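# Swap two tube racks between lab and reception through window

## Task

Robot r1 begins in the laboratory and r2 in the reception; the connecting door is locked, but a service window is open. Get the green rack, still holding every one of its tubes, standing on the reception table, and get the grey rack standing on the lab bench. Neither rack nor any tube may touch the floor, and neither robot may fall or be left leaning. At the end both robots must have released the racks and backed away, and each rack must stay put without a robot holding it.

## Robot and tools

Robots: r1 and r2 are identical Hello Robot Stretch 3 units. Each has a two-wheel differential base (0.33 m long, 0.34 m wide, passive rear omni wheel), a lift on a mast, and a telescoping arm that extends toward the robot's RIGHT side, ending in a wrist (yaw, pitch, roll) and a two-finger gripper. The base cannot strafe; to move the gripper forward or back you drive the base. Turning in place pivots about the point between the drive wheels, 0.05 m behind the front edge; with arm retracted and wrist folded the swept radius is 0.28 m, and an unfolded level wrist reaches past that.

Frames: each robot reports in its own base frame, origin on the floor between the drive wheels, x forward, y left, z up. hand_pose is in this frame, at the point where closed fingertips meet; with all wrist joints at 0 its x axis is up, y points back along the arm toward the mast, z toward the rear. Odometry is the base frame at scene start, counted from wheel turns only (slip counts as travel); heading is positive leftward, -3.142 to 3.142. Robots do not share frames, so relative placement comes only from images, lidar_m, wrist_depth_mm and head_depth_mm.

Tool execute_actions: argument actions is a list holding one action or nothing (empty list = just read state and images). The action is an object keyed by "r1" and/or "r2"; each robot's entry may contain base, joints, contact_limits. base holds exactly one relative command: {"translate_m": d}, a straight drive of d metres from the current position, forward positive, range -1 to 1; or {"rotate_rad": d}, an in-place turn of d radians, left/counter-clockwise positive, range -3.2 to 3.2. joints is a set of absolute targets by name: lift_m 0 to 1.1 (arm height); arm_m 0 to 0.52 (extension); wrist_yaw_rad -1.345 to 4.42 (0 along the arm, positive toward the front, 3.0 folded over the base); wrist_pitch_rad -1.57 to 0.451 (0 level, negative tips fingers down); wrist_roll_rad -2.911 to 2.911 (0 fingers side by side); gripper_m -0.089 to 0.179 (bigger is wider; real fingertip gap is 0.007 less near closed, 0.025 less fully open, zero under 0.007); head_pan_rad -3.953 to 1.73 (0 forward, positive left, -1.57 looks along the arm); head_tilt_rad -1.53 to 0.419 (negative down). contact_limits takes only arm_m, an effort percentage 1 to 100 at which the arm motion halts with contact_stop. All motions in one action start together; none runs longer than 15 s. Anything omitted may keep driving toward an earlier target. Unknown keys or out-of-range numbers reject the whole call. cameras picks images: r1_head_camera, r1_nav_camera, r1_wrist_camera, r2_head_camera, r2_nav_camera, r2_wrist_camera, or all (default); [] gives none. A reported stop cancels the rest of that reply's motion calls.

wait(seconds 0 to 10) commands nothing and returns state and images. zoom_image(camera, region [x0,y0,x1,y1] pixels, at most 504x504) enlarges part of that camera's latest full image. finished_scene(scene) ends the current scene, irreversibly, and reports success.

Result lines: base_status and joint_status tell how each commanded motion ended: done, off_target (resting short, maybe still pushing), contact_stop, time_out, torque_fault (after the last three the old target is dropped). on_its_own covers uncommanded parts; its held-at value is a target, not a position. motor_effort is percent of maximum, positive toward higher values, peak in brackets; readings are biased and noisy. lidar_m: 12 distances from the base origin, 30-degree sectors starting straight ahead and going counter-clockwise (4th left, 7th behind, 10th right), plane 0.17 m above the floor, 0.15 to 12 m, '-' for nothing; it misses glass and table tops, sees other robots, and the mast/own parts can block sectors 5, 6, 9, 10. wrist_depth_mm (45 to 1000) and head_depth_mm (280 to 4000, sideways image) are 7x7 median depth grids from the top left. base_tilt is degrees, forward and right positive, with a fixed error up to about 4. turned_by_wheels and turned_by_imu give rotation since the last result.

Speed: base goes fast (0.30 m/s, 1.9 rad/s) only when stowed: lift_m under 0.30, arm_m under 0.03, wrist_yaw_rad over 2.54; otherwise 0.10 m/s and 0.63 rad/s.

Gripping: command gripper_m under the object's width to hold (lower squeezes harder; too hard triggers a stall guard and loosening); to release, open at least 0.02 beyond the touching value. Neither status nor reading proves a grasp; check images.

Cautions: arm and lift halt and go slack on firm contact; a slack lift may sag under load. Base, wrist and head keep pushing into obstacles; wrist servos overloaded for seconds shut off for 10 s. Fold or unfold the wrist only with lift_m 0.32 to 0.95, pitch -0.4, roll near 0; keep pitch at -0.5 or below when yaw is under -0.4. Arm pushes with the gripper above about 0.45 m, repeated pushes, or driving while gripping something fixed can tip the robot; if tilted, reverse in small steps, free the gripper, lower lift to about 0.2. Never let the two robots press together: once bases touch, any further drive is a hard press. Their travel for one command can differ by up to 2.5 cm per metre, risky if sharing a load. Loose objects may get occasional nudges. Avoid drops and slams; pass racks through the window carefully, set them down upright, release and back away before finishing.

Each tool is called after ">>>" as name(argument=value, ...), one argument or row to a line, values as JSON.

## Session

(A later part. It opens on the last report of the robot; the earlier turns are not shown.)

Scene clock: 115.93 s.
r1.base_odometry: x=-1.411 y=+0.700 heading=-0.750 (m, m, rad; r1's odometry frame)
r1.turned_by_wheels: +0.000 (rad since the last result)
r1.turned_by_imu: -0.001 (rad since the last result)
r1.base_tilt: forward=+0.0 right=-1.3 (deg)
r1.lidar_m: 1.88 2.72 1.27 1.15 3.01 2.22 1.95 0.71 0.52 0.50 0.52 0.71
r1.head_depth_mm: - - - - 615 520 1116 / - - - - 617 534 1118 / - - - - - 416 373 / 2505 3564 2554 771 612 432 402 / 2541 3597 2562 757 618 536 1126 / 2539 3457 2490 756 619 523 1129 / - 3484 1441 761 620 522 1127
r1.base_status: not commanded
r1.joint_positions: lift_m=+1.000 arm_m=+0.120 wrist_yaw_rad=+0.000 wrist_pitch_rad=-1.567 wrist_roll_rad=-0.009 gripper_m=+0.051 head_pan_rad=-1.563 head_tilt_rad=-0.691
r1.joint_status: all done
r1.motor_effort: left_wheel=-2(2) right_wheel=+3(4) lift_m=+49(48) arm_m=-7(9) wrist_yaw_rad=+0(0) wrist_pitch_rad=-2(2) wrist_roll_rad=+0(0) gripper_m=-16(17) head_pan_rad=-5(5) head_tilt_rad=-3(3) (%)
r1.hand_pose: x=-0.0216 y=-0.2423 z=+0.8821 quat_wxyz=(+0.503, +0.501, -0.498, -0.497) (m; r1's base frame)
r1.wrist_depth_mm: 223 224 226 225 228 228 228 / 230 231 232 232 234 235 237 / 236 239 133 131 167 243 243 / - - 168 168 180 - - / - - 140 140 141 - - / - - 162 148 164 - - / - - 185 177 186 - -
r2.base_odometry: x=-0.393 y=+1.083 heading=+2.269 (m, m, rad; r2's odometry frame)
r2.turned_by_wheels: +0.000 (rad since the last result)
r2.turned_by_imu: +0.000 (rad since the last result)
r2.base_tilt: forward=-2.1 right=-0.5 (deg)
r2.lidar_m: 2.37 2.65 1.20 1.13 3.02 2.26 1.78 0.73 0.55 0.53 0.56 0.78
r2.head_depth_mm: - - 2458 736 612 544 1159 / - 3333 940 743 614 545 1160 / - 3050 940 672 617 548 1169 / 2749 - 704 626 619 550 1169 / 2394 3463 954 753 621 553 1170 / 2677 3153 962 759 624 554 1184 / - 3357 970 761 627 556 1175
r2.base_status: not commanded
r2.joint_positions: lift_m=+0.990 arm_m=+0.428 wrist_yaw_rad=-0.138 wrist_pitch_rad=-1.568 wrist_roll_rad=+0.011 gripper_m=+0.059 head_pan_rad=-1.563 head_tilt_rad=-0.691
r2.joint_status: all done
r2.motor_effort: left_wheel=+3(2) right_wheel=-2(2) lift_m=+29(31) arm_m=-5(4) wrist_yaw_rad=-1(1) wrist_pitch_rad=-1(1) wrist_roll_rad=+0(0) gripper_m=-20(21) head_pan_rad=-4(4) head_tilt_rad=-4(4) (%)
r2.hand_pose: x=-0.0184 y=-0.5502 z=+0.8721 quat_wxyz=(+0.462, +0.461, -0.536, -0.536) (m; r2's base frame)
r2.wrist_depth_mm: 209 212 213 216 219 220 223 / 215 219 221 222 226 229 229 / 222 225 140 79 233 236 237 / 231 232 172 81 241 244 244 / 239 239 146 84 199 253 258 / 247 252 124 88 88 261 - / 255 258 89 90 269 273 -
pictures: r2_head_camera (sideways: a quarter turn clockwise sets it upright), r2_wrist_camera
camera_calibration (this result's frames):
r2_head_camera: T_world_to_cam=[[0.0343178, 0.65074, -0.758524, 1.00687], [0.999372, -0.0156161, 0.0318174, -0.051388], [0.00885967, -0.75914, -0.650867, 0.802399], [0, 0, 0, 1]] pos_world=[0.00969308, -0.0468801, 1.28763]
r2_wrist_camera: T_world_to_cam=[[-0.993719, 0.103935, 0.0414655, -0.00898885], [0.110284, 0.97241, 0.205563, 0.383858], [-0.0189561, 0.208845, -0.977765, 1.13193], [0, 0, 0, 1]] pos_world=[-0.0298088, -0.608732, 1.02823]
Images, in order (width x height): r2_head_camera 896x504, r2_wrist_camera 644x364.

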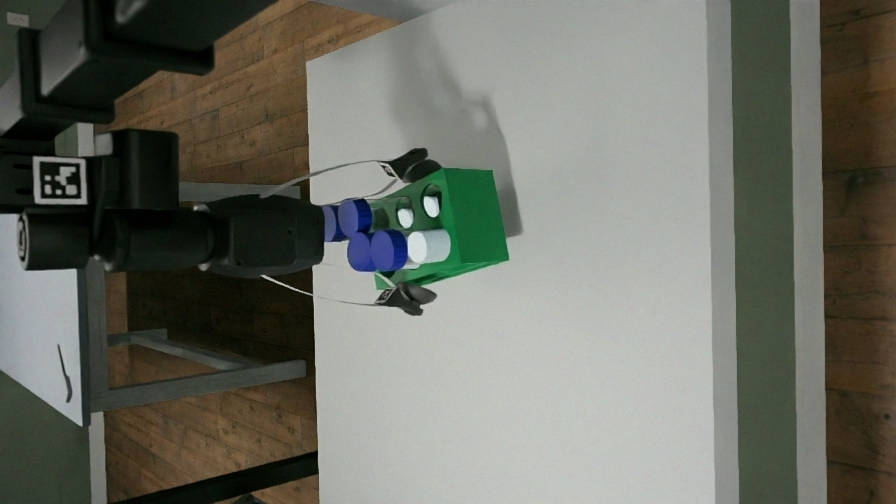

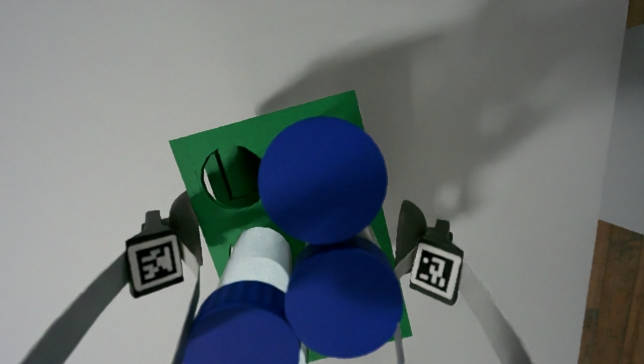

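>>> execute_actions(
  actions=[
    {"r1":{"base":{"rotate_rad":1.43}},"r2":{"joints":{"arm_m":0.2}}},
  ],
  cameras=[],
)

>>> execute_actions(
  actions=[
    {"r2":{"base":{"rotate_rad":1.2}}},
  ],
  cameras=[],
)

>>> execute_actions(
  actions=[
    {"r1":{"base":{"translate_m":0.82}},"r2":{"base":{"translate_m":0.82}}},
  ],
  cameras=[],
)

>>> execute_actions(
  actions=[
    {"r1":{"base":{"rotate_rad":1.67},"joints":{"arm_m":0.42}},"r2":{"base":{"rotate_rad":1.85},"joints":{"arm_m":0.42}}},
  ],
  cameras=["r1_head_camera","r2_head_camera"],
)

Scene clock: 119.50 s.
r1.base_odometry: x=-1.411 y=+0.700 heading=+0.680 (m, m, rad; r1's odometry frame)
r1.turned_by_wheels: +1.430 (rad since the last result)
r1.turned_by_imu: +1.444 (rad since the last result)
r1.base_tilt: forward=+0.0 right=-1.4 (deg)
r1.lidar_m: 1.15 3.55 2.33 2.14 0.84 0.55 0.50 0.50 0.63 1.28 2.65 1.27
r1.head_depth_mm: 1032 - - - 1193 1276 1177 / 1288 - - - 1528 1399 1164 / 1823 1922 - - - 415 373 / 2301 2599 2560 2034 1602 432 402 / 2261 2549 2578 1992 1624 1407 1186 / 2261 2523 2572 1996 1639 1371 1181 / 2226 2486 2599 1997 1634 1383 1192
r1.base_status: done
r1.joint_positions: lift_m=+1.000 arm_m=+0.120 wrist_yaw_rad=+0.000 wrist_pitch_rad=-1.567 wrist_roll_rad=-0.009 gripper_m=+0.051 head_pan_rad=-1.563 head_tilt_rad=-0.691
r1.joint_status: not commanded
r1.motor_effort: left_wheel=-2(6) right_wheel=+3(8) lift_m=+48(48) arm_m=-7(7) wrist_yaw_rad=-1(0) wrist_pitch_rad=-2(2) wrist_roll_rad=-1(1) gripper_m=-16(17) head_pan_rad=-5(5) head_tilt_rad=-4(4) (%)
r1.hand_pose: x=-0.0216 y=-0.2423 z=+0.8821 quat_wxyz=(+0.503, +0.501, -0.498, -0.497) (m; r1's base frame)
r1.wrist_depth_mm: 990 981 981 993 - 772 249 / 995 - - - - 805 259 / - - 132 131 167 836 266 / - - 169 168 180 896 275 / - - 140 140 141 914 286 / - - 161 148 163 857 295 / - - 184 177 186 - 308
r2.base_odometry: x=-0.393 y=+1.083 heading=+2.269 (m, m, rad; r2's odometry frame)
r2.turned_by_wheels: +0.000 (rad since the last result)
r2.turned_by_imu: -0.001 (rad since the last result)
r2.base_tilt: forward=-2.1 right=-0.5 (deg)
r2.lidar_m: 2.37 2.65 1.20 1.12 3.04 2.26 1.77 0.73 0.55 0.53 0.56 0.78
r2.head_depth_mm: - - 2387 737 612 545 1154 / - - - 741 628 541 1158 / 2450 - - - 465 456 1164 / 2374 3367 949 - 436 450 1169 / 2145 2993 954 755 637 553 1171 / 2144 3197 964 758 623 555 1174 / - 3519 969 764 627 557 1182
r2.base_status: not commanded
r2.joint_positions: lift_m=+0.990 arm_m=+0.200 wrist_yaw_rad=-0.139 wrist_pitch_rad=-1.568 wrist_roll_rad=+0.011 gripper_m=+0.059 head_pan_rad=-1.563 head_tilt_rad=-0.691
r2.joint_status: all done
r2.motor_effort: left_wheel=+3(2) right_wheel=-3(2) lift_m=+29(29) arm_m=-4(5) wrist_yaw_rad=-1(1) wrist_pitch_rad=-1(1) wrist_roll_rad=+0(0) gripper_m=-20(20) head_pan_rad=-3(3) head_tilt_rad=-4(4) (%)
r2.hand_pose: x=-0.0184 y=-0.3222 z=+0.8721 quat_wxyz=(+0.462, +0.460, -0.536, -0.536) (m; r2's base frame)
r2.wrist_depth_mm: 211 213 215 217 220 223 225 / 216 218 222 222 225 228 234 / 224 226 140 79 233 236 242 / 230 234 171 81 241 245 - / 241 240 146 84 152 - - / - - 124 88 88 - - / - - 89 90 - - -
pictures: none
No camera images: the call's "cameras" was empty. Leave "cameras" out to get every camera's image.

Scene clock: 122.33 s.
r1.base_odometry: x=-1.411 y=+0.700 heading=+0.680 (m, m, rad; r1's odometry frame)
r1.turned_by_wheels: +0.000 (rad since the last result)
r1.turned_by_imu: -0.001 (rad since the last result)
r1.base_tilt: forward=+0.0 right=-1.4 (deg)
r1.lidar_m: 1.15 3.56 2.33 2.14 0.84 0.55 0.50 0.50 0.63 1.28 2.64 1.27
r1.head_depth_mm: 1032 - - - 1200 1281 1178 / 1293 - - - 1534 1407 1158 / 1821 1924 - - - 415 373 / 2324 2546 2587 2019 1600 432 403 / 2269 2554 2584 2008 1625 1403 1186 / 2257 2530 2581 1995 1639 1372 1191 / 2230 2501 2595 1993 1629 1374 1192
r1.base_status: not commanded
r1.joint_positions: lift_m=+1.000 arm_m=+0.120 wrist_yaw_rad=+0.000 wrist_pitch_rad=-1.567 wrist_roll_rad=-0.009 gripper_m=+0.051 head_pan_rad=-1.563 head_tilt_rad=-0.691
r1.joint_status: not commanded
r1.motor_effort: left_wheel=-3(2) right_wheel=+3(4) lift_m=+48(48) arm_m=-7(7) wrist_yaw_rad=+0(0) wrist_pitch_rad=-2(2) wrist_roll_rad=-1(1) gripper_m=-17(17) head_pan_rad=-5(4) head_tilt_rad=-5(4) (%)
r1.hand_pose: x=-0.0216 y=-0.2423 z=+0.8821 quat_wxyz=(+0.503, +0.501, -0.498, -0.497) (m; r1's base frame)
r1.wrist_depth_mm: 963 987 978 - 996 785 248 / 997 - - - - 814 257 / - - 132 132 166 842 265 / - - 169 168 180 909 277 / - - 140 140 142 921 287 / - - 161 148 164 866 297 / - - 186 176 186 - 305
r2.base_odometry: x=-0.393 y=+1.083 heading=-2.814 (m, m, rad; r2's odometry frame)
r2.turned_by_wheels: +1.200 (rad since the last result)
r2.turned_by_imu: +1.223 (rad since the last result)
r2.base_tilt: forward=-2.1 right=-0.5 (deg)
r2.lidar_m: 1.20 1.13 2.69 2.23 1.16 0.64 0.53 0.53 0.59 0.96 2.53 2.83
r2.head_depth_mm: 756 - 862 739 641 1193 1181 / 871 - - 755 1293 1329 1206 / 1088 - - - 465 456 1204 / 1346 1656 1984 - 435 451 1209 / 1787 2141 2354 1990 1681 1395 1214 / 2265 2552 2550 2017 1658 1402 1220 / 2202 2456 2575 2018 1656 1407 1222
r2.base_status: done
r2.joint_positions: lift_m=+0.990 arm_m=+0.200 wrist_yaw_rad=-0.139 wrist_pitch_rad=-1.568 wrist_roll_rad=+0.011 gripper_m=+0.059 head_pan_rad=-1.563 head_tilt_rad=-0.691
r2.joint_status: not commanded
r2.motor_effort: left_wheel=-1(6) right_wheel=+3(8) lift_m=+29(29) arm_m=-4(5) wrist_yaw_rad=-1(1) wrist_pitch_rad=-1(1) wrist_roll_rad=+0(0) gripper_m=-20(20) head_pan_rad=-3(3) head_tilt_rad=-4(4) (%)
r2.hand_pose: x=-0.0184 y=-0.3222 z=+0.8721 quat_wxyz=(+0.462, +0.460, -0.536, -0.536) (m; r2's base frame)
r2.wrist_depth_mm: 933 915 945 970 894 225 224 / 943 980 963 976 967 241 231 / 997 997 140 79 - 272 239 / - - 144 81 - 776 248 / - - 146 84 151 887 256 / - - 124 88 88 986 269 / - - 89 91 - - 281
pictures: none
No camera images: the call's "cameras" was empty. Leave "cameras" out to get every camera's image.

Scene clock: 131.47 s.
r1.base_odometry: x=-0.774 y=+1.216 heading=+0.680 (m, m, rad; r1's odometry frame)
r1.turned_by_wheels: +0.000 (rad since the last result)
r1.turned_by_imu: -0.002 (rad since the last result)
r1.base_tilt: forward=+0.0 right=-1.3 (deg)
r1.lidar_m: 1.51 0.38 2.46 2.25 2.19 1.43 1.31 1.32 1.64 2.50 0.57 0.54
r1.head_depth_mm: 2282 - - - 1630 1370 1179 / 2267 - - - 1613 1400 1157 / 2231 2439 - - - 416 373 / 2183 2440 2598 2021 1604 434 402 / 2166 2434 2583 1988 1635 1404 1185 / 2123 2434 2628 1991 1629 1372 1187 / 2115 2366 2533 2011 1641 1386 1190
r1.base_status: done
r1.joint_positions: lift_m=+1.000 arm_m=+0.120 wrist_yaw_rad=+0.000 wrist_pitch_rad=-1.567 wrist_roll_rad=-0.009 gripper_m=+0.051 head_pan_rad=-1.563 head_tilt_rad=-0.691
r1.joint_status: not commanded
r1.motor_effort: left_wheel=-3(4) right_wheel=+3(9) lift_m=+48(48) arm_m=-7(7) wrist_yaw_rad=-1(0) wrist_pitch_rad=-2(2) wrist_roll_rad=-1(1) gripper_m=-17(17) head_pan_rad=-5(6) head_tilt_rad=-3(4) (%)
r1.hand_pose: x=-0.0216 y=-0.2423 z=+0.8821 quat_wxyz=(+0.503, +0.501, -0.498, -0.497) (m; r1's base frame)
r1.wrist_depth_mm: 972 - 982 977 - 982 - / 625 987 - - - - - / - - 132 132 167 - - / - - 168 167 180 - - / - - 140 140 141 - - / - - 161 148 163 - - / - 975 185 177 185 - -
r2.base_odometry: x=-1.169 y=+0.819 heading=-2.814 (m, m, rad; r2's odometry frame)
r2.turned_by_wheels: +0.000 (rad since the last result)
r2.turned_by_imu: -0.002 (rad since the last result)
r2.base_tilt: forward=-2.1 right=-0.5 (deg)
r2.lidar_m: 0.39 1.81 0.53 2.48 2.47 1.58 1.31 1.30 1.45 2.27 2.26 0.42
r2.head_depth_mm: 1895 - 2175 1955 1616 1378 1198 / 2160 - - 1964 1660 1353 1202 / 2234 - - - 465 456 1203 / 2172 2437 2519 - 435 450 1213 / 2111 2336 2512 1995 1693 1399 1218 / 2022 2250 2450 2009 1656 1405 1215 / 1954 2180 2390 2006 1654 1409 1218
r2.base_status: done
r2.joint_positions: lift_m=+0.990 arm_m=+0.200 wrist_yaw_rad=-0.139 wrist_pitch_rad=-1.568 wrist_roll_rad=+0.011 gripper_m=+0.059 head_pan_rad=-1.563 head_tilt_rad=-0.691
r2.joint_status: not commanded
r2.motor_effort: left_wheel=-1(2) right_wheel=+3(8) lift_m=+29(29) arm_m=-5(5) wrist_yaw_rad=-1(1) wrist_pitch_rad=-1(1) wrist_roll_rad=+0(0) gripper_m=-20(20) head_pan_rad=-3(3) head_tilt_rad=-4(4) (%)
r2.hand_pose: x=-0.0184 y=-0.3222 z=+0.8721 quat_wxyz=(+0.462, +0.460, -0.536, -0.536) (m; r2's base frame)
r2.wrist_depth_mm: 925 923 966 977 993 980 982 / 960 971 977 982 990 - - / - 989 140 79 - - - / - - 145 81 - - - / - - 146 84 151 - - / - - 123 88 88 - - / - - 89 90 - - -
pictures: none
No camera images: the call's "cameras" was empty. Leave "cameras" out to get every camera's image.

Scene clock: 135.33 s.
r1.base_odometry: x=-0.774 y=+1.216 heading=+2.350 (m, m, rad; r1's odometry frame)
r1.turned_by_wheels: +1.670 (rad since the last result)
r1.turned_by_imu: +1.686 (rad since the last result)
r1.base_tilt: forward=+0.0 right=-1.3 (deg)
r1.lidar_m: 2.26 1.96 1.38 1.31 1.34 1.77 2.50 0.54 0.56 0.86 0.38 2.37
r1.head_depth_mm: 2550 1312 1039 806 659 582 1188 / - 1389 1043 810 660 583 1181 / - - 999 675 661 584 1182 / 2582 1463 1000 614 660 585 1190 / 2605 1472 1046 811 662 584 1189 / 2612 1679 1047 811 662 572 878 / 2610 2923 2577 842 662 572 1119
r1.base_status: done
r1.joint_positions: lift_m=+1.000 arm_m=+0.420 wrist_yaw_rad=+0.000 wrist_pitch_rad=-1.567 wrist_roll_rad=-0.009 gripper_m=+0.051 head_pan_rad=-1.563 head_tilt_rad=-0.691
r1.joint_status: all done
r1.motor_effort: left_wheel=-2(7) right_wheel=+3(7) lift_m=+48(48) arm_m=+7(10) wrist_yaw_rad=+0(1) wrist_pitch_rad=-2(2) wrist_roll_rad=-1(1) gripper_m=-17(16) head_pan_rad=-5(4) head_tilt_rad=-4(5) (%)
r1.hand_pose: x=-0.0216 y=-0.5414 z=+0.8821 quat_wxyz=(+0.503, +0.501, -0.498, -0.497) (m; r1's base frame)
r1.wrist_depth_mm: 253 256 255 258 257 260 260 / 261 264 264 265 267 267 268 / 270 271 132 132 167 278 277 / 280 279 168 168 180 286 286 / 289 285 140 141 142 295 296 / 294 287 161 148 163 303 309 / 293 311 185 176 186 315 318
r2.base_odometry: x=-1.169 y=+0.819 heading=-0.964 (m, m, rad; r2's odometry frame)
r2.turned_by_wheels: +1.850 (rad since the last result)
r2.turned_by_imu: +1.885 (rad since the last result)
r2.base_tilt: forward=-2.2 right=-0.5 (deg)
r2.lidar_m: 2.47 1.91 1.37 1.30 1.33 1.77 2.26 2.32 0.39 0.62 1.81 0.53
r2.head_depth_mm: 2670 - 2461 1848 652 595 1160 / - 3058 1044 791 657 597 962 / - 1302 973 651 660 587 1205 / 2647 - 769 621 662 589 1216 / 2705 1396 1024 806 665 579 1216 / 2699 1415 1026 810 652 570 1217 / 2668 1419 1033 815 669 572 1220
r2.base_status: done
r2.joint_positions: lift_m=+0.990 arm_m=+0.420 wrist_yaw_rad=-0.140 wrist_pitch_rad=-1.567 wrist_roll_rad=+0.011 gripper_m=+0.059 head_pan_rad=-1.563 head_tilt_rad=-0.691
r2.joint_status: all done
r2.motor_effort: left_wheel=-2(7) right_wheel=+2(8) lift_m=+29(29) arm_m=+7(6) wrist_yaw_rad=-1(2) wrist_pitch_rad=-1(1) wrist_roll_rad=+0(0) gripper_m=-20(20) head_pan_rad=-3(3) head_tilt_rad=-4(4) (%)
r2.hand_pose: x=-0.0184 y=-0.5417 z=+0.8721 quat_wxyz=(+0.462, +0.460, -0.537, -0.536) (m; r2's base frame)
r2.wrist_depth_mm: 242 242 245 248 250 254 984 / 248 250 253 255 259 262 - / 256 259 140 79 266 271 - / 263 266 158 81 277 281 - / 270 270 147 84 218 291 - / 281 287 124 88 88 301 - / 292 274 89 90 308 313 -
pictures: r1_head_camera (sideways: a quarter turn clockwise sets it upright), r2_head_camera (sideways: a quarter turn clockwise sets it upright)
camera_calibration (this result's frames):
r1_head_camera: T_world_to_cam=[[0.0116387, 0.629163, -0.777186, 1.02717], [0.999931, -0.00605208, 0.010075, -0.0175223], [0.00163522, -0.77725, -0.62919, 0.776279], [0, 0, 0, 1]] pos_world=[0.00429675, -0.0430002, 1.28691]
r2_head_camera: T_world_to_cam=[[0.0343553, 0.65076, -0.758505, 1.00685], [0.999371, -0.0156748, 0.0318167, -0.0513871], [0.00881564, -0.759121, -0.650889, 0.802428], [0, 0, 0, 1]] pos_world=[0.00969037, -0.0468799, 1.28762]
Images, in order (width x height): r1_head_camera 896x504, r2_head_camera 896x504.

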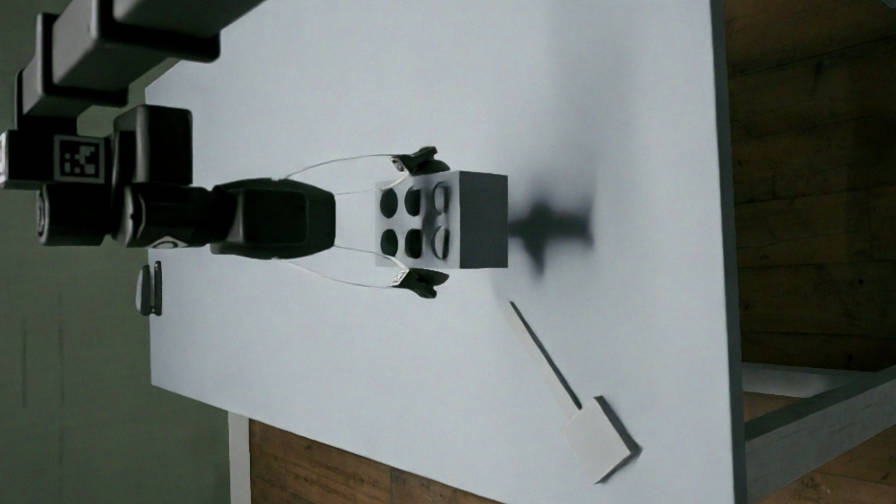

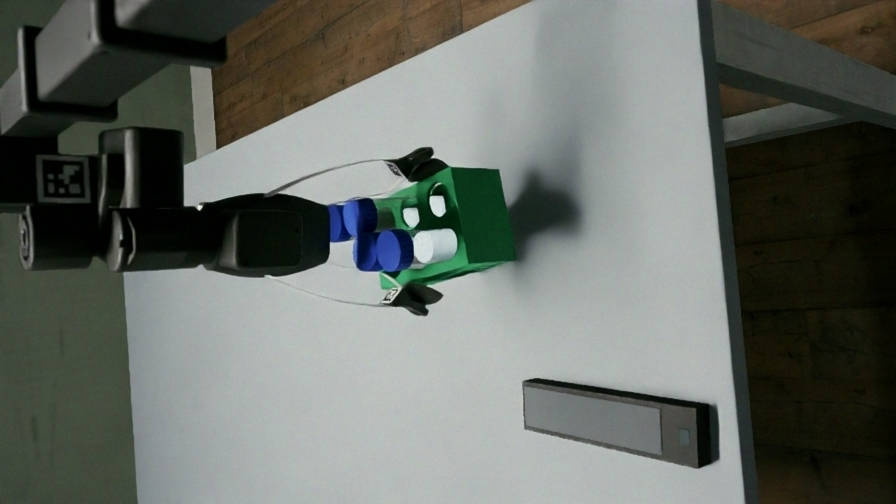

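>>> execute_actions(
  actions=[
    {"r1":{"base":{"translate_m":-0.07},"joints":{"lift_m":0.94}},"r2":{"joints":{"lift_m":0.925}}},
  ],
  cameras=[],
)

>>> execute_actions(
  actions=[
    {"r1":{"joints":{"lift_m":0.92}},"r2":{"joints":{"gripper_m":0.16}}},
  ],
  cameras=[],
)

>>> execute_actions(
  actions=[
    {"r1":{"joints":{"gripper_m":0.16}},"r2":{"joints":{"lift_m":1.03}}},
  ],
  cameras=[],
)

>>> execute_actions(
  actions=[
    {"r1":{"joints":{"arm_m":0.03,"lift_m":1.03}},"r2":{"joints":{"arm_m":0.03}}},
  ],
  cameras=[],
)

>>> finished_scene(
  scene=2,
)

Scene clock: 137.50 s.
r1.base_odometry: x=-0.724 y=+1.166 heading=+2.350 (m, m, rad; r1's odometry frame)
r1.turned_by_wheels: +0.000 (rad since the last result)
r1.turned_by_imu: +0.000 (rad since the last result)
r1.base_tilt: forward=+0.1 right=-1.4 (deg)
r1.lidar_m: 2.32 1.95 1.38 1.31 1.34 1.78 2.43 0.51 0.49 1.18 0.42 2.45
r1.head_depth_mm: 2658 2921 - 780 661 597 1185 / 2664 - 1020 807 659 584 1180 / 2600 - 1018 752 646 584 1186 / 2677 1467 1065 720 644 585 1184 / 2639 1475 1050 813 662 585 1188 / 2639 1474 1043 811 662 584 1145 / 2596 2879 1045 813 663 573 835
r1.base_status: done
r1.joint_positions: lift_m=+0.940 arm_m=+0.420 wrist_yaw_rad=+0.000 wrist_pitch_rad=-1.567 wrist_roll_rad=-0.009 gripper_m=+0.051 head_pan_rad=-1.563 head_tilt_rad=-0.691
r1.joint_status: all done
r1.motor_effort: left_wheel=-2(6) right_wheel=+3(6) lift_m=+32(45) arm_m=+8(8) wrist_yaw_rad=+0(0) wrist_pitch_rad=-2(2) wrist_roll_rad=+0(0) gripper_m=-17(17) head_pan_rad=-5(5) head_tilt_rad=-3(4) (%)
r1.hand_pose: x=-0.0216 y=-0.5414 z=+0.8226 quat_wxyz=(+0.503, +0.501, -0.498, -0.497) (m; r1's base frame)
r1.wrist_depth_mm: 198 199 200 202 202 203 204 / 205 206 207 208 207 209 210 / 211 211 133 132 167 216 217 / 217 219 168 168 180 223 223 / 224 226 140 141 142 231 232 / 234 233 161 148 163 239 240 / 241 243 184 177 185 249 249
r2.base_odometry: x=-1.169 y=+0.819 heading=-0.964 (m, m, rad; r2's odometry frame)
r2.turned_by_wheels: +0.000 (rad since the last result)
r2.turned_by_imu: +0.000 (rad since the last result)
r2.base_tilt: forward=-2.1 right=-0.5 (deg)
r2.lidar_m: 2.47 1.91 1.37 1.30 1.33 1.77 2.26 2.32 0.39 0.62 1.80 0.53
r2.head_depth_mm: 2817 3053 - 792 653 595 1157 / 2753 - 1004 795 655 596 965 / 2682 - 1005 751 658 586 1205 / 2737 1426 1057 657 648 589 1209 / 2744 1396 1019 808 666 580 1216 / 2709 1409 1027 809 651 570 1216 / 2666 1415 1034 816 671 571 1222
r2.base_status: not commanded
r2.joint_positions: lift_m=+0.925 arm_m=+0.420 wrist_yaw_rad=-0.140 wrist_pitch_rad=-1.567 wrist_roll_rad=+0.011 gripper_m=+0.059 head_pan_rad=-1.563 head_tilt_rad=-0.691
r2.joint_status: all done
r2.motor_effort: left_wheel=+0(1) right_wheel=+3(2) lift_m=+20(26) arm_m=+5(6) wrist_yaw_rad=+0(1) wrist_pitch_rad=-1(1) wrist_roll_rad=+0(1) gripper_m=-20(21) head_pan_rad=-3(3) head_tilt_rad=-4(4) (%)
r2.hand_pose: x=-0.0184 y=-0.5417 z=+0.8075 quat_wxyz=(+0.462, +0.460, -0.537, -0.536) (m; r2's base frame)
r2.wrist_depth_mm: 182 184 185 188 190 192 194 / 188 189 191 194 195 198 202 / 194 195 140 79 202 205 207 / 201 202 171 81 209 212 217 / 207 207 145 84 183 221 224 / 200 219 124 88 88 229 232 / 197 224 89 91 232 237 242
pictures: none
No camera images: the call's "cameras" was empty. Leave "cameras" out to get every camera's image.

Scene clock: 139.00 s.
r1.base_odometry: x=-0.724 y=+1.166 heading=+2.350 (m, m, rad; r1's odometry frame)
r1.turned_by_wheels: +0.000 (rad since the last result)
r1.turned_by_imu: +0.000 (rad since the last result)
r1.base_tilt: forward=-0.1 right=-1.3 (deg)
r1.lidar_m: 2.32 1.95 1.38 1.31 1.33 1.78 2.43 0.51 0.48 1.18 0.42 2.45
r1.head_depth_mm: 2651 2940 - 782 650 596 1183 / 2679 - 1002 810 661 583 1185 / 2655 - 1002 807 642 584 1186 / 2630 1517 1072 750 644 585 1187 / 2637 1475 1045 811 661 584 1186 / 2570 1477 1043 808 662 585 1146 / 2605 2888 1051 814 661 573 834
r1.base_status: not commanded
r1.joint_positions: lift_m=+0.920 arm_m=+0.420 wrist_yaw_rad=+0.000 wrist_pitch_rad=-1.567 wrist_roll_rad=-0.009 gripper_m=+0.051 head_pan_rad=-1.563 head_tilt_rad=-0.691
r1.joint_status: all done
r1.motor_effort: left_wheel=-2(2) right_wheel=+4(4) lift_m=+32(32) arm_m=+8(8) wrist_yaw_rad=+0(1) wrist_pitch_rad=-2(2) wrist_roll_rad=-1(1) gripper_m=-17(17) head_pan_rad=-5(5) head_tilt_rad=-3(3) (%)
r1.hand_pose: x=-0.0216 y=-0.5414 z=+0.8026 quat_wxyz=(+0.503, +0.501, -0.498, -0.497) (m; r1's base frame)
r1.wrist_depth_mm: 180 180 181 182 183 184 184 / 185 186 187 187 189 189 190 / 192 192 132 132 167 196 197 / 198 199 168 168 181 202 203 / 204 205 140 140 142 208 210 / 211 210 161 147 163 216 218 / 217 221 185 177 186 224 225
r2.base_odometry: x=-1.169 y=+0.819 heading=-0.964 (m, m, rad; r2's odometry frame)
r2.turned_by_wheels: +0.000 (rad since the last result)
r2.turned_by_imu: +0.000 (rad since the last result)
r2.base_tilt: forward=-2.1 right=-0.6 (deg)
r2.lidar_m: 2.47 1.91 1.37 1.30 1.33 1.77 2.26 2.32 0.39 0.62 1.81 0.53
r2.head_depth_mm: 2796 3066 - 789 654 595 1157 / 2712 - 1003 796 657 596 963 / 2698 - 1008 760 658 588 1206 / 2743 1428 1055 689 647 589 1215 / 2703 1395 1020 807 665 580 1208 / 2677 1415 1028 810 651 570 1217 / 2653 1419 1040 816 669 572 1225
r2.base_status: not commanded
r2.joint_positions: lift_m=+0.925 arm_m=+0.420 wrist_yaw_rad=-0.140 wrist_pitch_rad=-1.567 wrist_roll_rad=+0.011 gripper_m=+0.160 head_pan_rad=-1.563 head_tilt_rad=-0.691
r2.joint_status: all done
r2.motor_effort: left_wheel=-2(2) right_wheel=+3(3) lift_m=+20(21) arm_m=+6(6) wrist_yaw_rad=-1(1) wrist_pitch_rad=-1(1) wrist_roll_rad=+0(0) gripper_m=+0(83) head_pan_rad=-3(3) head_tilt_rad=-4(4) (%)
r2.hand_pose: x=-0.0184 y=-0.5417 z=+0.8075 quat_wxyz=(+0.462, +0.460, -0.537, -0.536) (m; r2's base frame)
r2.wrist_depth_mm: 183 184 186 188 190 192 195 / 189 191 192 194 197 198 202 / 195 196 142 81 203 205 207 / 200 202 173 83 209 212 214 / 206 210 148 87 215 219 224 / - 218 101 91 222 - 232 / 199 225 91 93 233 237 -
pictures: none
No camera images: the call's "cameras" was empty. Leave "cameras" out to get every camera's image.

Scene clock: 140.80 s.
r1.base_odometry: x=-0.724 y=+1.166 heading=+2.350 (m, m, rad; r1's odometry frame)
r1.turned_by_wheels: +0.000 (rad since the last result)
r1.turned_by_imu: +0.000 (rad since the last result)
r1.base_tilt: forward=+0.0 right=-1.3 (deg)
r1.lidar_m: 2.32 1.95 1.37 1.31 1.34 1.77 2.43 0.51 0.49 1.18 0.42 2.45
r1.head_depth_mm: 2644 2934 - 782 650 596 1182 / 2643 - 1006 808 662 583 1185 / 2631 - 1003 784 644 585 1189 / 2657 1523 1071 761 646 586 1187 / 2617 1479 1046 823 664 584 1185 / 2604 1481 1041 809 664 587 1145 / 2602 2909 1051 812 661 572 835
r1.base_status: not commanded
r1.joint_positions: lift_m=+0.920 arm_m=+0.420 wrist_yaw_rad=+0.000 wrist_pitch_rad=-1.567 wrist_roll_rad=-0.009 gripper_m=+0.160 head_pan_rad=-1.563 head_tilt_rad=-0.691
r1.joint_status: all done
r1.motor_effort: left_wheel=-2(2) right_wheel=+3(3) lift_m=+32(32) arm_m=+8(8) wrist_yaw_rad=+0(1) wrist_pitch_rad=-2(2) wrist_roll_rad=-1(0) gripper_m=+0(91) head_pan_rad=-5(5) head_tilt_rad=-4(4) (%)
r1.hand_pose: x=-0.0216 y=-0.5414 z=+0.8026 quat_wxyz=(+0.503, +0.501, -0.498, -0.497) (m; r1's base frame)
r1.wrist_depth_mm: 180 182 182 182 183 184 185 / 186 186 188 188 189 188 190 / 191 193 135 134 167 197 197 / 198 199 171 171 193 202 203 / 204 205 144 144 203 208 210 / 210 213 180 150 181 216 217 / - 220 188 178 189 225 226
r2.base_odometry: x=-1.169 y=+0.819 heading=-0.964 (m, m, rad; r2's odometry frame)
r2.turned_by_wheels: +0.000 (rad since the last result)
r2.turned_by_imu: +0.000 (rad since the last result)
r2.base_tilt: forward=-2.2 right=-0.5 (deg)
r2.lidar_m: 2.47 1.92 1.37 1.30 1.33 1.77 2.26 2.32 0.39 0.62 1.81 0.53
r2.head_depth_mm: - 3077 2468 1841 655 596 1153 / 2809 3045 1081 791 657 597 963 / - 1482 1008 775 659 586 1208 / - - 980 678 647 588 1210 / 2712 1393 1025 804 665 580 1214 / 2681 1407 1029 811 651 570 1215 / 2667 1422 1035 816 672 572 1222
r2.base_status: not commanded
r2.joint_positions: lift_m=+1.030 arm_m=+0.420 wrist_yaw_rad=-0.140 wrist_pitch_rad=-1.567 wrist_roll_rad=+0.011 gripper_m=+0.160 head_pan_rad=-1.563 head_tilt_rad=-0.691
r2.joint_status: all done
r2.motor_effort: left_wheel=-1(1) right_wheel=+3(3) lift_m=+27(26) arm_m=+6(6) wrist_yaw_rad=+0(0) wrist_pitch_rad=-1(1) wrist_roll_rad=+0(0) gripper_m=+0(1) head_pan_rad=-3(3) head_tilt_rad=-4(4) (%)
r2.hand_pose: x=-0.0184 y=-0.5417 z=+0.9121 quat_wxyz=(+0.462, +0.460, -0.537, -0.536) (m; r2's base frame)
r2.wrist_depth_mm: 278 280 282 286 287 293 - / 285 289 291 295 299 303 - / 295 299 299 243 307 311 - / 306 308 308 204 319 322 - / 313 315 321 238 329 - - / - 316 333 337 343 - - / 339 328 346 351 353 359 -
pictures: none
No camera images: the call's "cameras" was empty. Leave "cameras" out to get every camera's image.

Scene clock: 144.87 s.
r1.base_odometry: x=-0.724 y=+1.166 heading=+2.350 (m, m, rad; r1's odometry frame)
r1.turned_by_wheels: +0.000 (rad since the last result)
r1.turned_by_imu: -0.001 (rad since the last result)
r1.base_tilt: forward=+0.0 right=-1.3 (deg)
r1.lidar_m: 2.32 1.95 1.38 1.31 1.34 1.77 2.43 0.51 0.49 1.18 0.42 2.45
r1.head_depth_mm: 2641 - - - - 590 1207 / 2679 2850 - - - - - / 2644 1668 - - - - - / 2664 1471 1045 825 643 - 1162 / 2619 1469 1049 810 661 578 1191 / 2610 1475 1050 812 660 585 1135 / 2603 2940 1047 814 664 571 835
r1.base_status: not commanded
r1.joint_positions: lift_m=+1.030 arm_m=+0.030 wrist_yaw_rad=+0.000 wrist_pitch_rad=-1.567 wrist_roll_rad=-0.009 gripper_m=+0.160 head_pan_rad=-1.563 head_tilt_rad=-0.691
r1.joint_status: all done
r1.motor_effort: left_wheel=-2(2) right_wheel=+3(3) lift_m=+47(49) arm_m=-7(5) wrist_yaw_rad=-1(1) wrist_pitch_rad=-2(2) wrist_roll_rad=-1(1) gripper_m=+0(1) head_pan_rad=-4(4) head_tilt_rad=-4(4) (%)
r1.hand_pose: x=-0.0216 y=-0.1524 z=+0.9121 quat_wxyz=(+0.503, +0.501, -0.498, -0.497) (m; r1's base frame)
r1.wrist_depth_mm: 512 613 - - 988 - - / - - - - - - - / - - - - - - - / - - - - - - - / - - - - - - - / - - - - - - - / - - - - - - -
r2.base_odometry: x=-1.169 y=+0.819 heading=-0.964 (m, m, rad; r2's odometry frame)
r2.turned_by_wheels: +0.000 (rad since the last result)
r2.turned_by_imu: -0.001 (rad since the last result)
r2.base_tilt: forward=-2.2 right=-0.5 (deg)
r2.lidar_m: 2.46 1.91 1.37 1.30 1.34 1.77 2.26 2.32 0.39 0.62 1.81 0.53
r2.head_depth_mm: 2708 - - - - 597 1132 / 2766 - - - - - 937 / 2762 - - - - - - / 2740 1457 1013 736 664 - 1192 / 2710 1394 1020 806 665 591 1236 / 2661 1410 1028 813 652 570 1242 / 2671 1426 1037 812 671 572 1216
r2.base_status: not commanded
r2.joint_positions: lift_m=+1.030 arm_m=+0.030 wrist_yaw_rad=-0.140 wrist_pitch_rad=-1.567 wrist_roll_rad=+0.011 gripper_m=+0.160 head_pan_rad=-1.563 head_tilt_rad=-0.691
r2.joint_status: all done
r2.motor_effort: left_wheel=-1(1) right_wheel=+3(3) lift_m=+28(28) arm_m=-5(4) wrist_yaw_rad=-1(1) wrist_pitch_rad=-1(1) wrist_roll_rad=+0(0) gripper_m=+0(0) head_pan_rad=-3(3) head_tilt_rad=-4(4) (%)
r2.hand_pose: x=-0.0184 y=-0.1524 z=+0.9121 quat_wxyz=(+0.462, +0.460, -0.537, -0.536) (m; r2's base frame)
r2.wrist_depth_mm: 277 282 995 991 661 - - / 634 - - - - - - / - - - - - - - / - - - - - - - / - - - - - - - / - - - - - - - / - - - - - - -
pictures: none
No camera images: the call's "cameras" was empty. Leave "cameras" out to get every camera's image.

The scene is finished: the task was done.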